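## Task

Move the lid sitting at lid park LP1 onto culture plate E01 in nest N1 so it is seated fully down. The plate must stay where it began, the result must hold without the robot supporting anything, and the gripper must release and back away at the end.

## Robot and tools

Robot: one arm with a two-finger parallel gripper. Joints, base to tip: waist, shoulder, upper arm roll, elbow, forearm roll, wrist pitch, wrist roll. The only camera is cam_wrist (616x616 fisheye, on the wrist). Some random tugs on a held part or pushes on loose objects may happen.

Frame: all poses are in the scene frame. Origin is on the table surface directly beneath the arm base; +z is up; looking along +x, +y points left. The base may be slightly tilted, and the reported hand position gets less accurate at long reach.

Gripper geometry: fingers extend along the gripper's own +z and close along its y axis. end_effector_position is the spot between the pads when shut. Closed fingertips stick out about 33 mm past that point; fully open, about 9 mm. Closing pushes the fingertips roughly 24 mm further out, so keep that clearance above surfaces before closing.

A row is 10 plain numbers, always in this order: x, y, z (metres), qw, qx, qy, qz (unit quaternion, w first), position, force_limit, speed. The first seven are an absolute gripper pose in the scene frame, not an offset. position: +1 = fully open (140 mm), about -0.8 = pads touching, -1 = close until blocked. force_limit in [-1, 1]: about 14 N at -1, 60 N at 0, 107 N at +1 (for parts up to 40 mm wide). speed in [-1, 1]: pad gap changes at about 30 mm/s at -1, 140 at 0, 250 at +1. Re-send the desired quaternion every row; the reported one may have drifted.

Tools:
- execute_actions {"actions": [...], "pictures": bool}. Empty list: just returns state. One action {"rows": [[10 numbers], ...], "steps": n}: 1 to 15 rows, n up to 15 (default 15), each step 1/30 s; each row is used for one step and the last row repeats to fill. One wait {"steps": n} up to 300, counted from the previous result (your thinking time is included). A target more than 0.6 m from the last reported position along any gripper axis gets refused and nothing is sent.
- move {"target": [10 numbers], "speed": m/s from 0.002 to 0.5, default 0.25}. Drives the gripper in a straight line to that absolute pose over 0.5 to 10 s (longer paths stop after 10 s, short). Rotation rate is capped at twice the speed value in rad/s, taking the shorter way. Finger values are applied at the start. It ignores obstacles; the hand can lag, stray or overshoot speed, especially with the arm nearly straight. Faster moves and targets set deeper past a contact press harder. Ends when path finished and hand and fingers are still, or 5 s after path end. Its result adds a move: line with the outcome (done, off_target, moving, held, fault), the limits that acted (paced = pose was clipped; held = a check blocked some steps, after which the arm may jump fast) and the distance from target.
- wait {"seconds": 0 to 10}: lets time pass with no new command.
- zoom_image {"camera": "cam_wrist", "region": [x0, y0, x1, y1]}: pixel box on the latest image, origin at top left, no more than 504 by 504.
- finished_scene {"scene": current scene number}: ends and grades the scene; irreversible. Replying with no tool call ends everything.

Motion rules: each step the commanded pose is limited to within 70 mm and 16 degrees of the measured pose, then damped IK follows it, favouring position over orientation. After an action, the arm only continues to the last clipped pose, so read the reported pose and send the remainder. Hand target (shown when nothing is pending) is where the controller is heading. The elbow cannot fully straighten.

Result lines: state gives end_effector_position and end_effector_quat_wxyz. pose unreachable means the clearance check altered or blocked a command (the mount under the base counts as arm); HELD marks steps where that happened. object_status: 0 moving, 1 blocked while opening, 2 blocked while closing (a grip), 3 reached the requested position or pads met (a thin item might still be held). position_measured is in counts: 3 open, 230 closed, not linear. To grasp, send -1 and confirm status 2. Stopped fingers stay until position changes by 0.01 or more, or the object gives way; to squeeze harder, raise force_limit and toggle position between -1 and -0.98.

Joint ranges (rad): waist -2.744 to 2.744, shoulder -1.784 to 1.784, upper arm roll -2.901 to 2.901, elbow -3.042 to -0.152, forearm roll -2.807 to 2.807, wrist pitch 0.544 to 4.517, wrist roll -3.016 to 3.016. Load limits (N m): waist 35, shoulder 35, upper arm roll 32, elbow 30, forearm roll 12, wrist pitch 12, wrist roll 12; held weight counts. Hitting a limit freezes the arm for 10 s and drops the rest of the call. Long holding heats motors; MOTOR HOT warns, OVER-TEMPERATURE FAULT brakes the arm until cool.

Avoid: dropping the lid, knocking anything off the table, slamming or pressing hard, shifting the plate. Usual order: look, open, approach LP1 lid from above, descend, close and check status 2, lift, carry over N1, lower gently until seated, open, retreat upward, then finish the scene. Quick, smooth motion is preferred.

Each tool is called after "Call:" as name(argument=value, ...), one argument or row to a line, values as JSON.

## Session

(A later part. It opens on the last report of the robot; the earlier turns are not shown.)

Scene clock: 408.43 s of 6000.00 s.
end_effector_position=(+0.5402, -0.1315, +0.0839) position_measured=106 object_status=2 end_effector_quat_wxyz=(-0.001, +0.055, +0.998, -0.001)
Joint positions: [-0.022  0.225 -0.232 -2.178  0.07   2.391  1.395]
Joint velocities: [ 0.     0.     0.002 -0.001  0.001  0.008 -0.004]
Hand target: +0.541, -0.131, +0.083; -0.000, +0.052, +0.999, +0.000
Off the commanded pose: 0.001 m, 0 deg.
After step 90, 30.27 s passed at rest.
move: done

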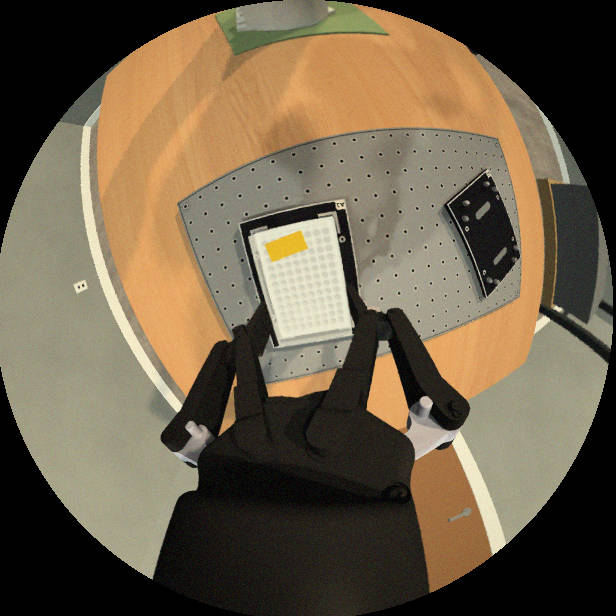

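Call:
move(
  target=[0.5408, -0.131, 0.074, 0, 0.0523, 0.9986, 0, -0.98, 0.3, -0.5],
  speed=0.006,
)

Scene clock: 420.50 s of 6000.00 s.
end_effector_position=(+0.5405, -0.1316, +0.0779) position_measured=106 object_status=2 end_effector_quat_wxyz=(-0.001, +0.054, +0.999, -0.001)
Joint positions: [-0.023  0.236 -0.231 -2.181  0.076  2.405  1.388]
Joint velocities: [-0.    -0.     0.    -0.001  0.002  0.001 -0.003]
Hand target: +0.541, -0.131, +0.074; -0.000, +0.052, +0.999, +0.000
Off the commanded pose: 0.004 m, 0 deg.
After step 90, 7.17 s passed at rest.
move: off_target

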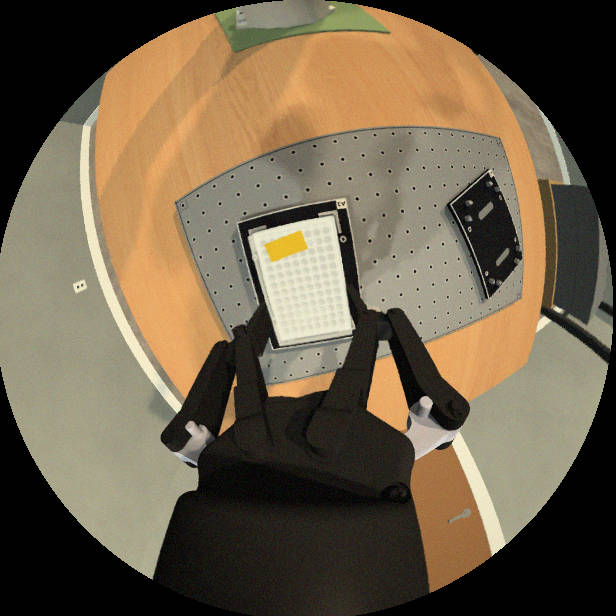

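Call:
zoom_image(
  camera="cam_wrist",
  region=[220, 190, 400, 360],
)

Region (220, 190, 400, 360) of cam_wrist's 616x616 image, scaled by 2.800, with more detail than that image has.

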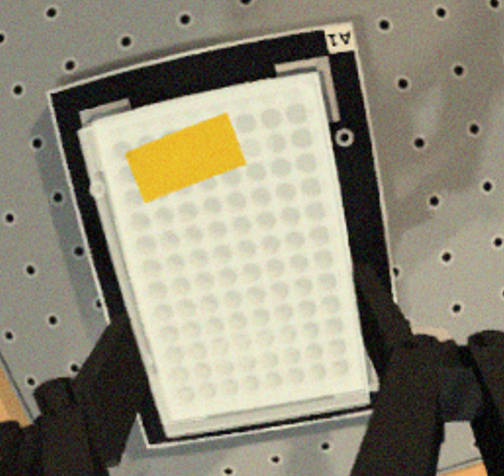

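Call:
zoom_image(
  camera="cam_wrist",
  region=[300, 200, 380, 300],
)

Call:
zoom_image(
  camera="cam_wrist",
  region=[230, 210, 310, 350],
)

Region (300, 200, 380, 300) of cam_wrist's 616x616 image, scaled by 5.040, with more detail than that image has; it fills the left 403 columns of this view, and the rest is white.

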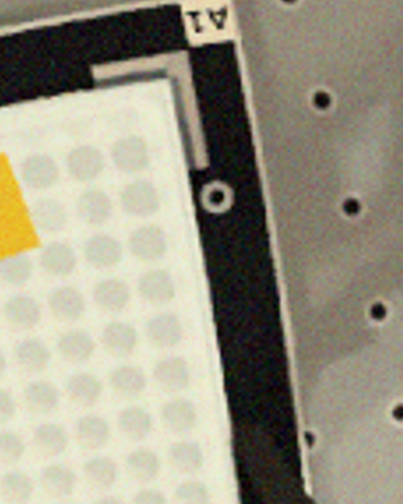

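Region (230, 210, 310, 350) of cam_wrist's 616x616 image, scaled by 3.600, with more detail than that image has; it fills the left 288 columns of this view, and the rest is white.

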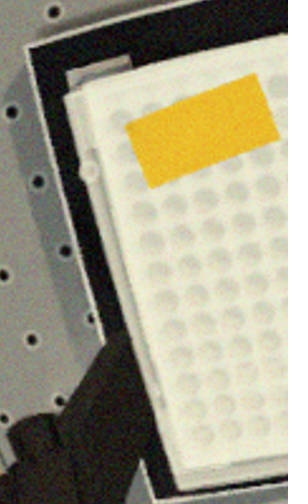

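Call:
zoom_image(
  camera="cam_wrist",
  region=[265, 310, 365, 360],
)

Region (265, 310, 365, 360) of cam_wrist's 616x616 image, scaled by 5.040, with more detail than that image has.

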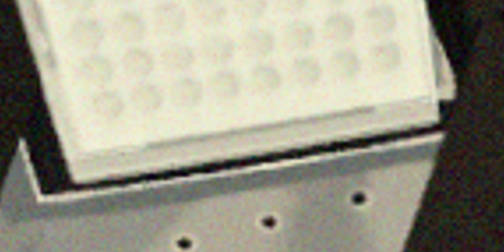

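Call:
move(
  target=[0.5408, -0.1286, 0.082, 0, 0.0523, 0.9986, 0, -0.98, 0.3, -0.5],
  speed=0.01,
)

Scene clock: 443.67 s of 6000.00 s.
end_effector_position=(+0.5422, -0.1298, +0.0821) position_measured=106 object_status=2 end_effector_quat_wxyz=(+0.002, +0.052, +0.999, -0.000)
Joint positions: [-0.02   0.228 -0.231 -2.181  0.076  2.403  1.387]
Joint velocities: [ 0.002 -0.001  0.001 -0.001 -0.    -0.003  0.   ]
Hand target: +0.541, -0.129, +0.082; -0.000, +0.052, +0.999, +0.000
Off the commanded pose: 0.002 m, 0 deg.
After step 90, 19.43 s passed at rest.
move: done

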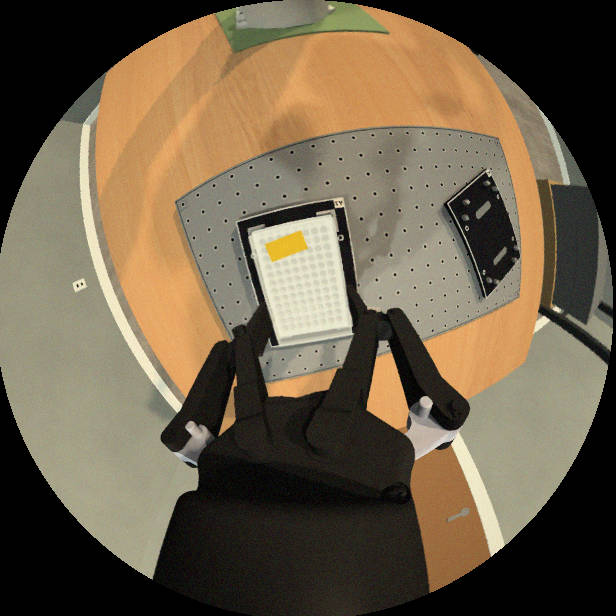

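Call:
zoom_image(
  camera="cam_wrist",
  region=[220, 190, 400, 360],
)

Region (220, 190, 400, 360) of cam_wrist's 616x616 image, scaled by 2.800, with more detail than that image has.

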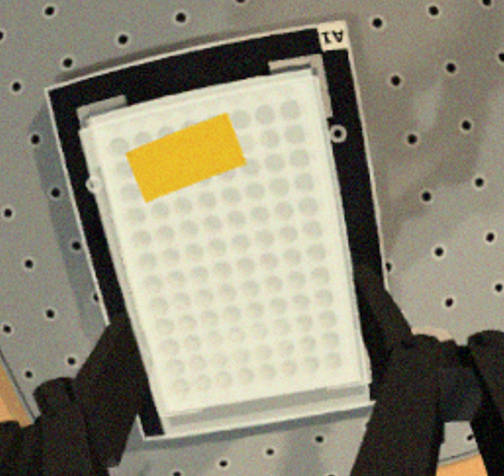

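Call:
move(
  target=[0.5408, -0.1286, 0.072, 0, 0.0523, 0.9986, 0, -0.98, 0.3, -0.5],
  speed=0.006,
)

Scene clock: 448.60 s of 6000.00 s.
end_effector_position=(+0.5416, -0.1298, +0.0775) position_measured=106 object_status=2 end_effector_quat_wxyz=(+0.001, +0.052, +0.999, -0.001)
Joint positions: [-0.02   0.236 -0.231 -2.183  0.077  2.41   1.387]
Joint velocities: [ 0.001 -0.001 -0.001  0.    -0.001  0.     0.001]
Hand target: +0.541, -0.129, +0.072; -0.000, +0.052, +0.999, +0.000
Off the commanded pose: 0.006 m, 0 deg.
move: off_target

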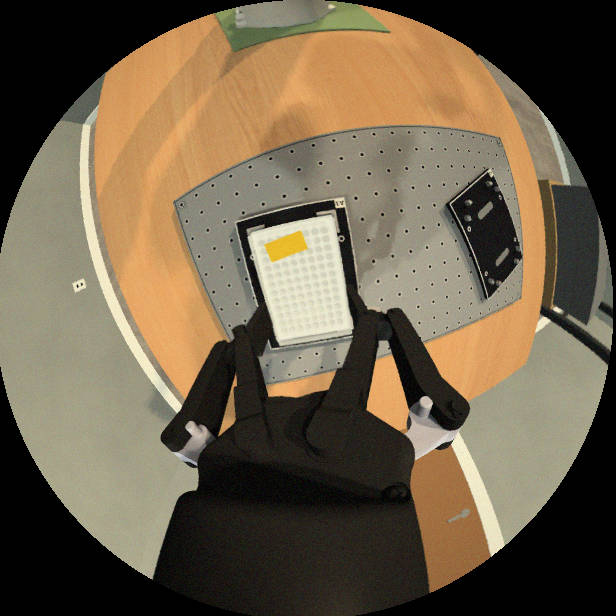

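Call:
zoom_image(
  camera="cam_wrist",
  region=[300, 200, 380, 300],
)

Region (300, 200, 380, 300) of cam_wrist's 616x616 image, scaled by 5.040, with more detail than that image has; it fills the left 403 columns of this view, and the rest is white.

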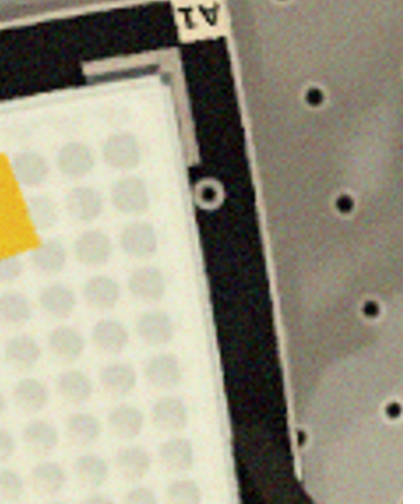

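Call:
zoom_image(
  camera="cam_wrist",
  region=[230, 210, 310, 350],
)

Region (230, 210, 310, 350) of cam_wrist's 616x616 image, scaled by 3.600, with more detail than that image has; it fills the left 288 columns of this view, and the rest is white.

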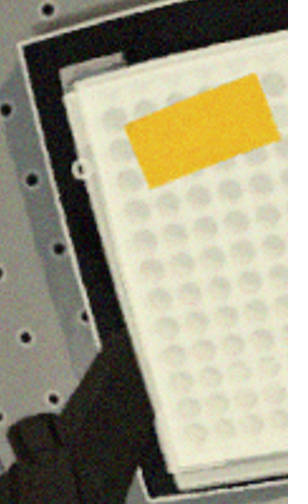

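Call:
move(
  target=[0.5401, -0.1273, 0.081, 0, 0.0523, 0.9986, 0, -0.98, 0.3, -0.5],
  speed=0.01,
)

Scene clock: 511.20 s of 6000.00 s.
end_effector_position=(+0.5419, -0.1281, +0.0812) position_measured=106 object_status=2 end_effector_quat_wxyz=(+0.002, +0.051, +0.999, +0.000)
Joint positions: [-0.017  0.227 -0.231 -2.185  0.077  2.406  1.387]
Joint velocities: [ 0.003 -0.001  0.    -0.001  0.001 -0.002  0.001]
Hand target: +0.540, -0.127, +0.081; -0.000, +0.052, +0.999, -0.000
Off the commanded pose: 0.002 m, 0 deg.
After step 90, 58.90 s passed at rest.
move: done

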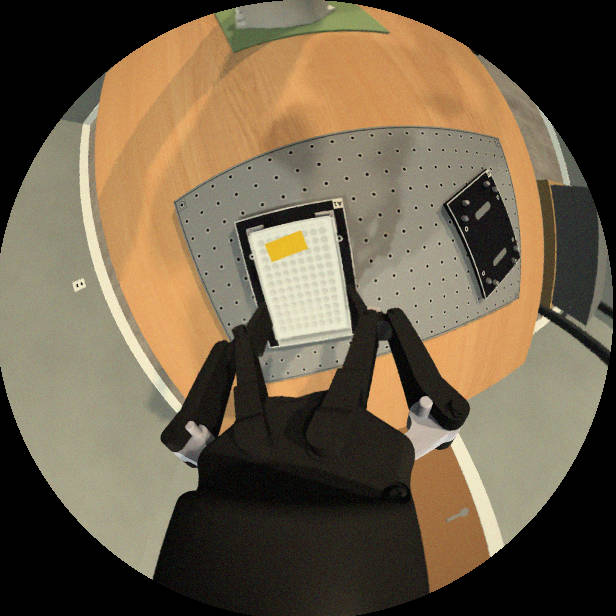

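Call:
execute_actions(
  actions=[
    {"rows": [[0.5401, -0.1273, 0.081, 0, 0.0523, 0.9986, 0, -0.98, 0.3, -0.5]], "steps": 15},
  ],
  pictures=false,
)

Scene clock: 513.47 s of 6000.00 s.
end_effector_position=(+0.5417, -0.1278, +0.0811) position_measured=106 object_status=2 end_effector_quat_wxyz=(+0.002, +0.051, +0.999, +0.000)
Joint positions: [-0.017  0.227 -0.231 -2.185  0.077  2.406  1.387]
Joint velocities: [-0.    -0.001  0.001  0.    -0.001  0.    -0.001]
Hand target: +0.540, -0.127, +0.081; +0.000, +0.052, +0.999, -0.000
Off the commanded pose: 0.002 m, 0 deg.
Steps of this call (steps 1 to 53: nothing new was sent; steps 54 to 68: all 15 steps of this action). Readings (end_effector_position | what the end effector reports):
54: (+0.5417, -0.1278, +0.0811) | position_measured=106 object_status=2
55: (+0.5417, -0.1278, +0.0811) | position_measured=106 object_status=2
57: (+0.5417, -0.1278, +0.0811) | position_measured=106 object_status=2
61: (+0.5417, -0.1278, +0.0811) | position_measured=106 object_status=2
68: the state above

Call:
execute_actions(
  actions=[
    {"rows": [[0.5393, -0.128, 0.081, 0, 0.0523, 0.9986, 0, -0.98, 0.3, -0.5]], "steps": 15},
  ],
  pictures=false,
)

Scene clock: 515.90 s of 6000.00 s.
end_effector_position=(+0.5409, -0.1275, +0.0810) position_measured=106 object_status=2 end_effector_quat_wxyz=(+0.002, +0.051, +0.999, +0.001)
Joint positions: [-0.017  0.226 -0.231 -2.187  0.077  2.406  1.387]
Joint velocities: [ 0.001 -0.     0.     0.001  0.001  0.     0.   ]
Hand target: +0.539, -0.128, +0.081; +0.000, +0.052, +0.999, -0.000
Off the commanded pose: 0.002 m, 0 deg.
Steps of this call (steps 1 to 58: nothing new was sent; steps 59 to 73: all 15 steps of this action). Readings (end_effector_position | what the end effector reports):
59: (+0.5415, -0.1277, +0.0811) | position_measured=106 object_status=2
60: (+0.5413, -0.1276, +0.0810) | position_measured=106 object_status=2
62: (+0.5411, -0.1275, +0.0810) | position_measured=106 object_status=2
66: (+0.5410, -0.1275, +0.0810) | position_measured=106 object_status=2
73: the state above

Call:
move(
  target=[0.5393, -0.128, 0.072, 0, 0.0523, 0.9986, 0, -0.98, 0.3, -0.5],
  speed=0.006,
)

Scene clock: 519.07 s of 6000.00 s.
end_effector_position=(+0.5408, -0.1277, +0.0798) position_measured=106 object_status=2 end_effector_quat_wxyz=(+0.002, +0.051, +0.999, +0.000)
Joint positions: [-0.017  0.228 -0.231 -2.188  0.077  2.409  1.387]
Joint velocities: [-0.    -0.     0.001 -0.    -0.    -0.    -0.001]
Hand target: +0.539, -0.128, +0.072; -0.000, +0.052, +0.999, -0.000
Off the commanded pose: 0.008 m, 0 deg.
move: off_target

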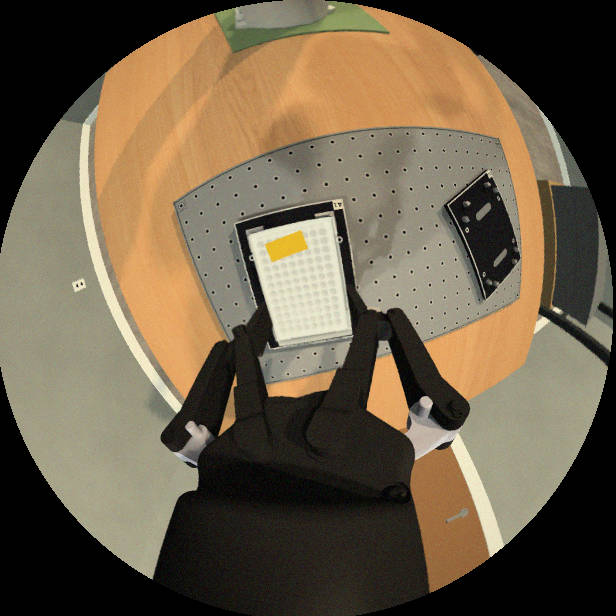

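Call:
zoom_image(
  camera="cam_wrist",
  region=[240, 195, 350, 245],
)

Region (240, 195, 350, 245) of cam_wrist's 616x616 image, scaled by 4.582, with more detail than that image has; it fills the top 229 rows of this view, and the rest is white.

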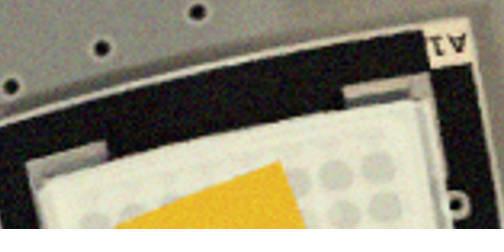

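Call:
execute_actions(
  actions=[
    {"rows": [[0.5394, -0.128, 0.083, 0, 0.0523, 0.9986, 0, -0.98, 0.3, -0.5], [0.5394, -0.128, 0.083, 0, 0.0523, 0.9986, 0, -0.98, 0.3, -0.5], [0.5394, -0.128, 0.083, 0, 0.0523, 0.9986, 0, -0.98, 0.3, -0.5], [0.5394, -0.128, 0.083, 0, 0.0523, 0.9986, 0, -0.98, 0.3, -0.5], [0.5394, -0.128, 0.083, 0, 0.0523, 0.9986, 0, -0.98, 0.3, -0.5], [0.5394, -0.128, 0.083, 0, 0.0523, 0.9986, 0, -0.98, 0.3, -0.5], [0.5394, -0.128, 0.083, 0, 0.0523, 0.9986, 0, -0.98, 0.3, -0.5], [0.5394, -0.131, 0.083, 0, 0.0523, 0.9986, 0, -0.98, 0.3, -0.5]], "steps": 15},
  ],
  pictures=false,
)

Scene clock: 553.07 s of 6000.00 s.
end_effector_position=(+0.5403, -0.1292, +0.0828) position_measured=106 object_status=2 end_effector_quat_wxyz=(+0.002, +0.053, +0.999, +0.001)
Joint positions: [-0.018  0.222 -0.233 -2.187  0.077  2.402  1.387]
Joint velocities: [-0.001  0.001 -0.001 -0.001 -0.    -0.004  0.002]
Hand target: +0.539, -0.131, +0.083; +0.000, +0.052, +0.999, -0.000
Off the commanded pose: 0.002 m, 0 deg.
Steps of this call (steps 1 to 90: nothing new was sent; then 30.50 s passed at rest; steps 91 to 105: all 15 steps of this action). Readings (end_effector_position | what the end effector reports):
91: (+0.5407, -0.1275, +0.0804) | position_measured=106 object_status=2
92: (+0.5409, -0.1275, +0.0813) | position_measured=106 object_status=2
94: (+0.5410, -0.1274, +0.0823) | position_measured=106 object_status=2
98: (+0.5406, -0.1274, +0.0824) | position_measured=106 object_status=2
105: the state above

Call:
move(
  target=[0.5394, -0.131, 0.074, 0, 0.0523, 0.9986, 0, -0.98, 0.3, -0.5],
  speed=0.006,
)

Scene clock: 557.60 s of 6000.00 s.
end_effector_position=(+0.5392, -0.1310, +0.0750) position_measured=106 object_status=2 end_effector_quat_wxyz=(-0.001, +0.054, +0.999, -0.001)
Joint positions: [-0.02   0.238 -0.233 -2.187  0.077  2.413  1.387]
Joint velocities: [-0.001  0.001  0.001 -0.     0.     0.002 -0.001]
Hand target: +0.539, -0.131, +0.074; -0.000, +0.052, +0.999, -0.000
Off the commanded pose: 0.001 m, 0 deg.
move: done

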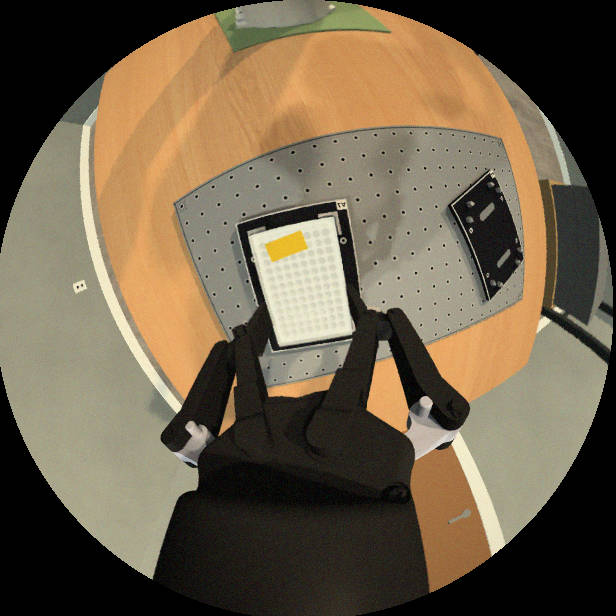

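Call:
move(
  target=[0.5394, -0.131, 0.067, 0, 0.0523, 0.9986, 0, -0.98, 0.3, -0.5],
  speed=0.005,
)

Scene clock: 560.50 s of 6000.00 s.
end_effector_position=(+0.5392, -0.1311, +0.0742) position_measured=106 object_status=2 end_effector_quat_wxyz=(-0.001, +0.054, +0.999, +0.000)
Joint positions: [-0.021  0.239 -0.233 -2.188  0.081  2.415  1.384]
Joint velocities: [-0.     0.     0.001 -0.    -0.    -0.    -0.002]
Hand target: +0.539, -0.131, +0.067; -0.000, +0.052, +0.999, +0.000
Off the commanded pose: 0.007 m, 0 deg.
move: off_target

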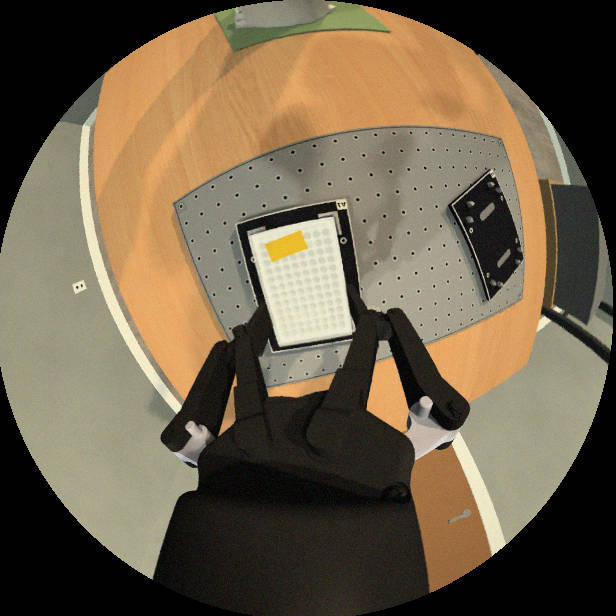

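Call:
zoom_image(
  camera="cam_wrist",
  region=[220, 190, 400, 360],
)

Region (220, 190, 400, 360) of cam_wrist's 616x616 image, scaled by 2.800, with more detail than that image has.

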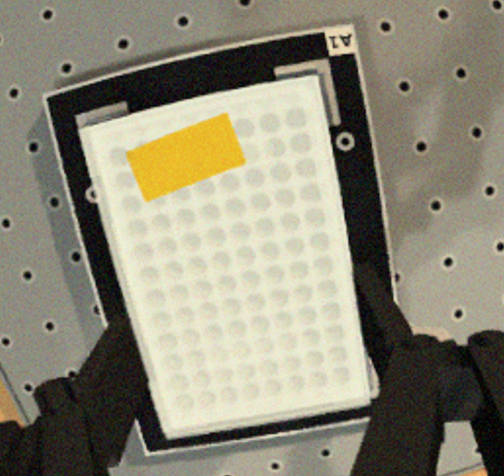

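Call:
execute_actions(
  actions=[
    {"rows": [[0.5392, -0.1311, 0.0745, 0, 0.0523, 0.9986, 0, -0.98, 0.3, -0.5]], "steps": 10},
  ],
  pictures=false,
)

Scene clock: 569.57 s of 6000.00 s.
end_effector_position=(+0.5393, -0.1311, +0.0747) position_measured=106 object_status=2 end_effector_quat_wxyz=(-0.000, +0.054, +0.999, +0.000)
Joint positions: [-0.021  0.238 -0.233 -2.188  0.081  2.415  1.384]
Joint velocities: [ 0.001  0.    -0.    -0.     0.    -0.001 -0.002]
Hand target: +0.539, -0.131, +0.075; -0.000, +0.052, +0.999, +0.000
Off the commanded pose: 0.000 m, 0 deg.
Steps of this call (steps 1 to 90: nothing new was sent; then 5.73 s passed at rest; steps 91 to 100: all 10 steps of this action). Readings (end_effector_position | what the end effector reports):
91: (+0.5393, -0.1311, +0.0746) | position_measured=106 object_status=2
92: (+0.5394, -0.1311, +0.0748) | position_measured=106 object_status=2
94: (+0.5393, -0.1311, +0.0747) | position_measured=106 object_status=2
98: (+0.5393, -0.1311, +0.0747) | position_measured=106 object_status=2
100: the state above

Now open the gripper slowly.

Call:
execute_actions(
  actions=[
    {"rows": [[0.5392, -0.1311, 0.0745, 0, 0.0523, 0.9986, 0, 0.4, 0.3, -0.6]], "steps": 15},
  ],
)

Scene clock: 571.13 s of 6000.00 s.
end_effector_position=(+0.5393, -0.1311, +0.0747) position_measured=78 object_status=3 end_effector_quat_wxyz=(-0.000, +0.054, +0.999, +0.000)
Joint positions: [-0.021  0.238 -0.233 -2.188  0.081  2.415  1.384]
Joint velocities: [ 0.002 -0.    -0.002  0.    -0.001 -0.001 -0.   ]
Hand target: +0.539, -0.131, +0.075; -0.000, +0.052, +0.999, +0.000
Off the commanded pose: 0.000 m, 0 deg.
Steps of this call (steps 1 to 32: nothing new was sent; steps 33 to 47: all 15 steps of this action). Readings (end_effector_position | what the end effector reports):
33: (+0.5393, -0.1311, +0.0747) | position_measured=106 object_status=0
34: (+0.5393, -0.1311, +0.0747) | position_measured=106 object_status=0
36: (+0.5393, -0.1311, +0.0747) | position_measured=95 object_status=0
40: (+0.5393, -0.1311, +0.0747) | position_measured=79 object_status=0
47: the state above

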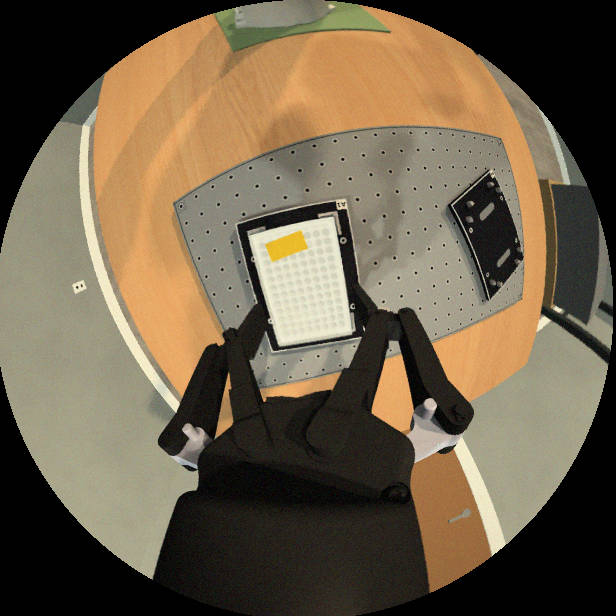

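Call:
zoom_image(
  camera="cam_wrist",
  region=[220, 190, 400, 360],
)

Region (220, 190, 400, 360) of cam_wrist's 616x616 image, scaled by 2.800, with more detail than that image has.

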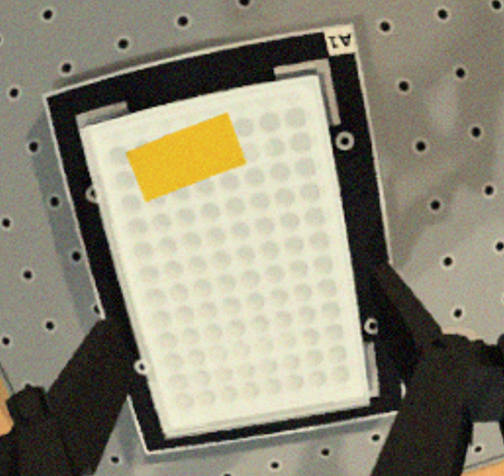

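Call:
move(
  target=[0.5392, -0.1311, 0.14, 0, 0.0523, 0.9986, 0, 1, 0, 0],
  speed=0.05,
)

Call:
move(
  target=[0.539, -0.25, 0.075, 0.3265, -0.6272, 0.6272, 0.3265, 1, 0, 0],
  speed=0.1,
)

Scene clock: 586.93 s of 6000.00 s.
end_effector_position=(+0.5403, -0.1306, +0.1399) position_measured=3 object_status=3 end_effector_quat_wxyz=(+0.002, +0.049, +0.999, +0.001)
Joint positions: [-0.018  0.128 -0.238 -2.145  0.041  2.27   1.403]
Joint velocities: [ 0.001  0.    -0.     0.001 -0.    -0.011  0.003]
Hand target: +0.539, -0.131, +0.141; +0.000, +0.052, +0.999, -0.000
Off the commanded pose: 0.001 m, 0 deg.
After step 90, 11.07 s passed at rest.
move: done

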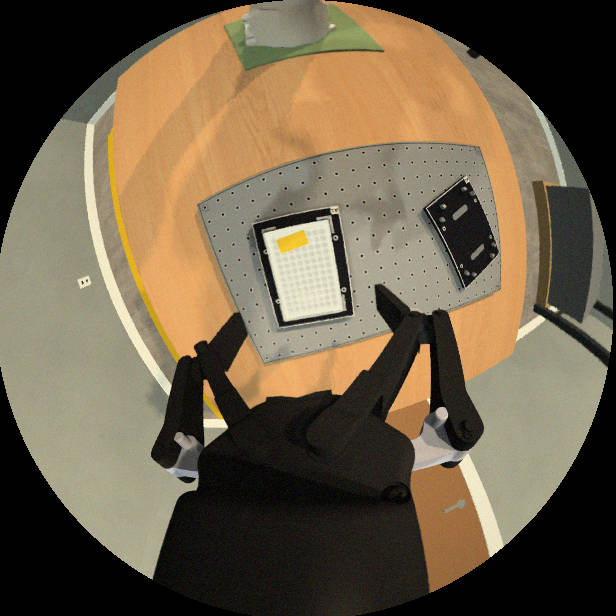

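Scene clock: 596.77 s of 6000.00 s.
end_effector_position=(+0.5410, -0.2539, +0.0749) position_measured=3 object_status=3 end_effector_quat_wxyz=(-0.325, +0.620, -0.635, -0.328)
Joint positions: [-0.937  0.997  0.24  -1.151  0.474  1.442 -0.804]
Joint velocities: [-0.    -0.     0.     0.005 -0.003 -0.015 -0.016]
Hand target: +0.539, -0.253, +0.075; -0.326, +0.624, -0.630, -0.329
Off the commanded pose: 0.004 m, 1 deg.
move: off_target

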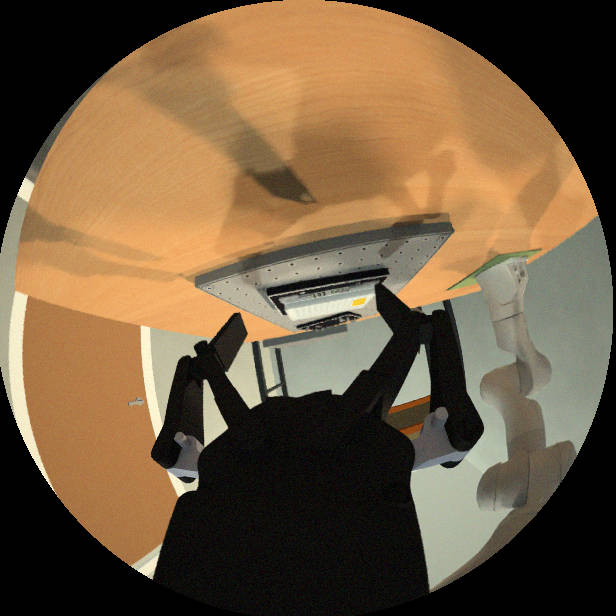

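Call:
zoom_image(
  camera="cam_wrist",
  region=[255, 260, 405, 335],
)

Region (255, 260, 405, 335) of cam_wrist's 616x616 image, scaled by 3.360, with more detail than that image has.

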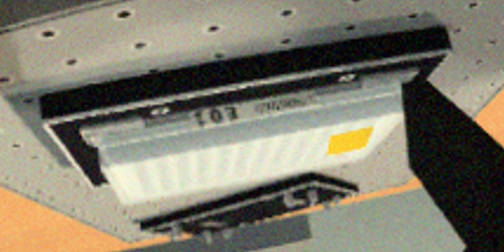

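Call:
zoom_image(
  camera="cam_wrist",
  region=[268, 275, 348, 325],
)

Region (268, 275, 348, 325) of cam_wrist's 616x616 image, scaled by 6.300, with more detail than that image has; it fills the top 315 rows of this view, and the rest is white.

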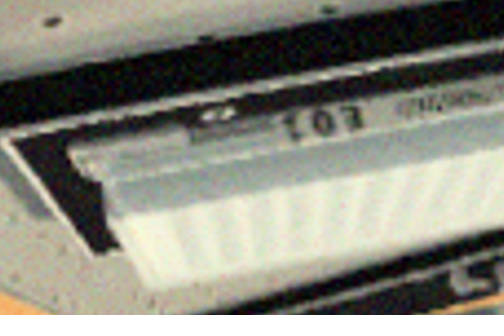

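Call:
move(
  target=[0.5393, -0.1311, 0.14, 0, 0.0523, 0.9986, 0, -1, 0, 0],
  speed=0.1,
)

Scene clock: 619.63 s of 6000.00 s.
end_effector_position=(+0.5401, -0.1269, +0.1404) position_measured=233 object_status=3 end_effector_quat_wxyz=(+0.006, +0.043, +0.999, +0.000)
Joint positions: [-0.086  0.115 -0.161 -2.16   0.027  2.283  1.406]
Joint velocities: [ 0.001 -0.001 -0.    -0.    -0.002 -0.002  0.032]
Hand target: +0.539, -0.128, +0.140; +0.004, +0.050, +0.999, -0.001
Off the commanded pose: 0.004 m, 1 deg.
After step 90, 9.80 s passed at rest.
move: off_target

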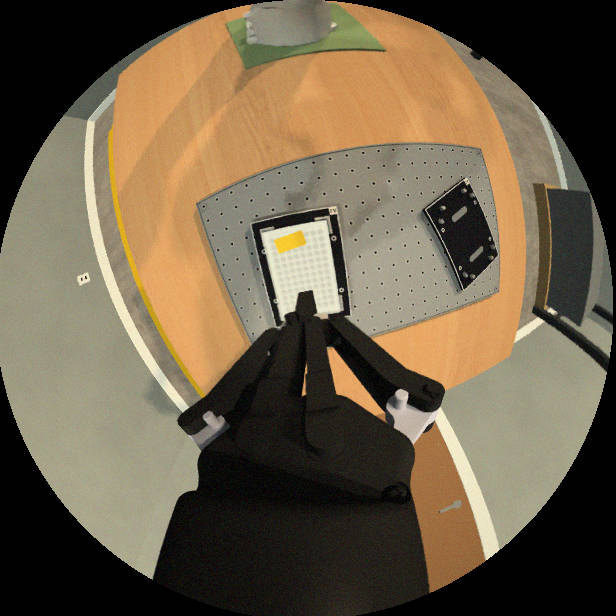

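Call:
move(
  target=[0.5393, -0.1311, 0.098, 0, 0.0523, 0.9986, 0, -1, 0, 0],
  speed=0.05,
)

Scene clock: 621.90 s of 6000.00 s.
end_effector_position=(+0.5382, -0.1311, +0.0982) position_measured=233 object_status=3 end_effector_quat_wxyz=(-0.002, +0.054, +0.999, -0.001)
Joint positions: [-0.092  0.192 -0.161 -2.176  0.039  2.358  1.415]
Joint velocities: [ 0.001 -0.002 -0.002 -0.     0.001  0.015 -0.002]
Hand target: +0.539, -0.131, +0.098; -0.000, +0.052, +0.999, +0.000
Off the commanded pose: 0.001 m, 0 deg.
move: done

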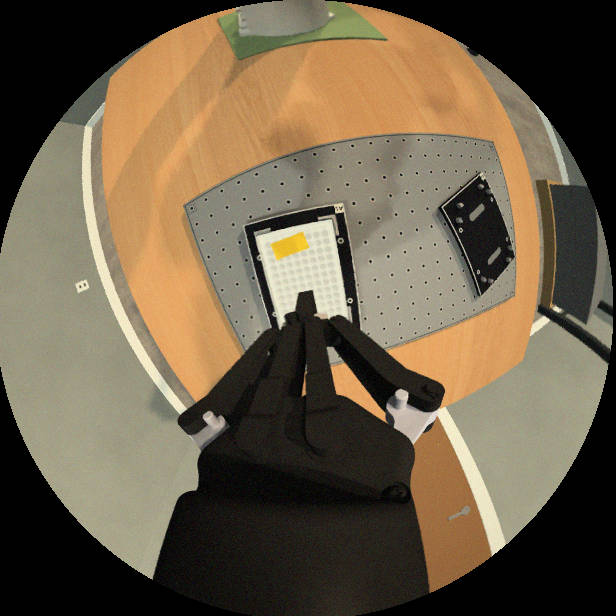

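Call:
move(
  target=[0.5393, -0.1311, 0.089, 0, 0.0523, 0.9986, 0, -1, 0, 0],
  speed=0.005,
)

Scene clock: 625.00 s of 6000.00 s.
end_effector_position=(+0.5391, -0.1316, +0.0902) position_measured=233 object_status=3 end_effector_quat_wxyz=(-0.001, +0.055, +0.999, -0.001)
Joint positions: [-0.092  0.207 -0.161 -2.181  0.043  2.38   1.412]
Joint velocities: [-0.    -0.     0.002 -0.001  0.002  0.004 -0.002]
Hand target: +0.539, -0.131, +0.089; -0.000, +0.052, +0.999, +0.000
Off the commanded pose: 0.001 m, 0 deg.
move: done

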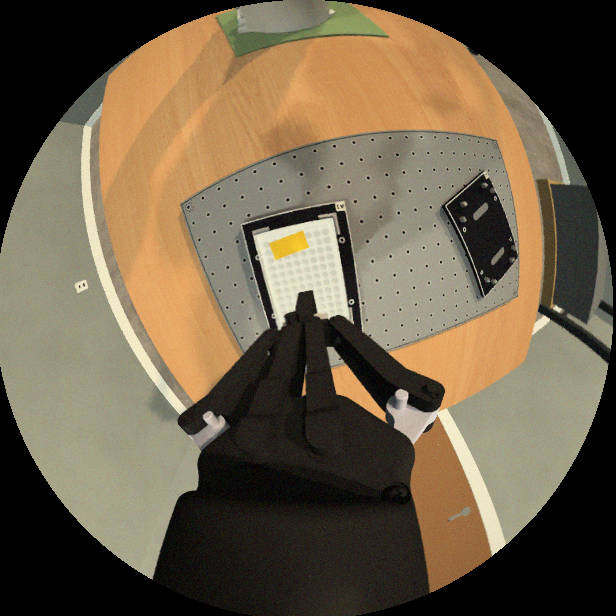

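Call:
move(
  target=[0.5393, -0.1311, 0.085, 0, 0.0523, 0.9986, 0, -1, 0, 0],
  speed=0.004,
)

Scene clock: 627.77 s of 6000.00 s.
end_effector_position=(+0.5392, -0.1318, +0.0889) position_measured=233 object_status=3 end_effector_quat_wxyz=(-0.001, +0.054, +0.999, -0.001)
Joint positions: [-0.093  0.209 -0.161 -2.181  0.044  2.384  1.411]
Joint velocities: [ 0.    -0.    -0.    -0.002 -0.    -0.    -0.002]
Hand target: +0.539, -0.131, +0.085; -0.000, +0.052, +0.999, -0.000
Off the commanded pose: 0.004 m, 0 deg.
move: off_target

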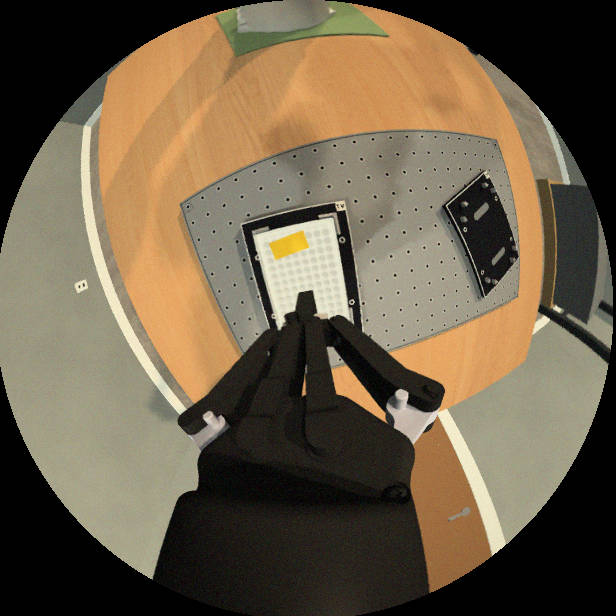

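Call:
move(
  target=[0.5393, -0.1311, 0.2, 0, 0.0523, 0.9986, 0, 1, 0, 0],
  speed=0.1,
)

Scene clock: 632.60 s of 6000.00 s.
end_effector_position=(+0.5405, -0.1313, +0.2006) position_measured=3 object_status=3 end_effector_quat_wxyz=(+0.002, +0.050, +0.999, +0.001)
Joint positions: [-0.093  0.05  -0.162 -2.074  0.011  2.125  1.425]
Joint velocities: [-0.    -0.001  0.002 -0.002  0.    -0.011  0.001]
Hand target: +0.539, -0.131, +0.201; +0.000, +0.052, +0.999, -0.000
Off the commanded pose: 0.001 m, 0 deg.
After step 90, 0.17 s passed at rest.
move: done

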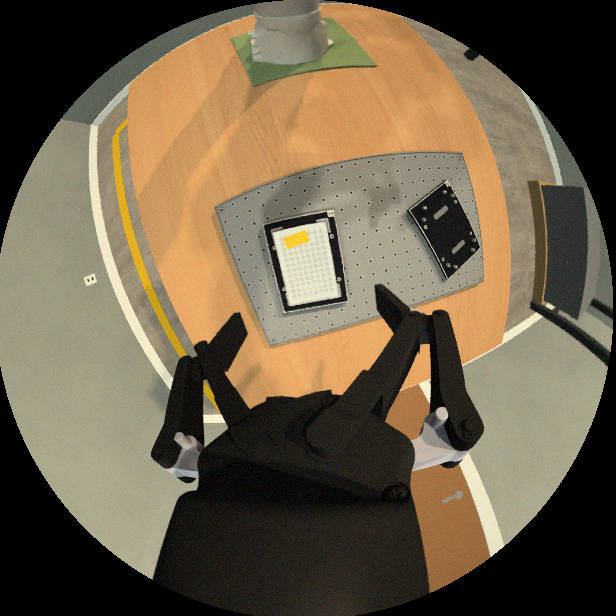

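Call:
zoom_image(
  camera="cam_wrist",
  region=[240, 190, 370, 330],
)

Region (240, 190, 370, 330) of cam_wrist's 616x616 image, scaled by 3.600, with more detail than that image has; it fills the left 468 columns of this view, and the rest is white.

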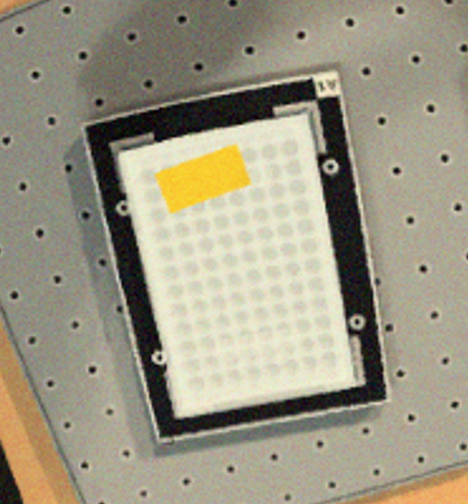

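Call:
finished_scene(
  scene=1,
)

The scene is finished: the task was done.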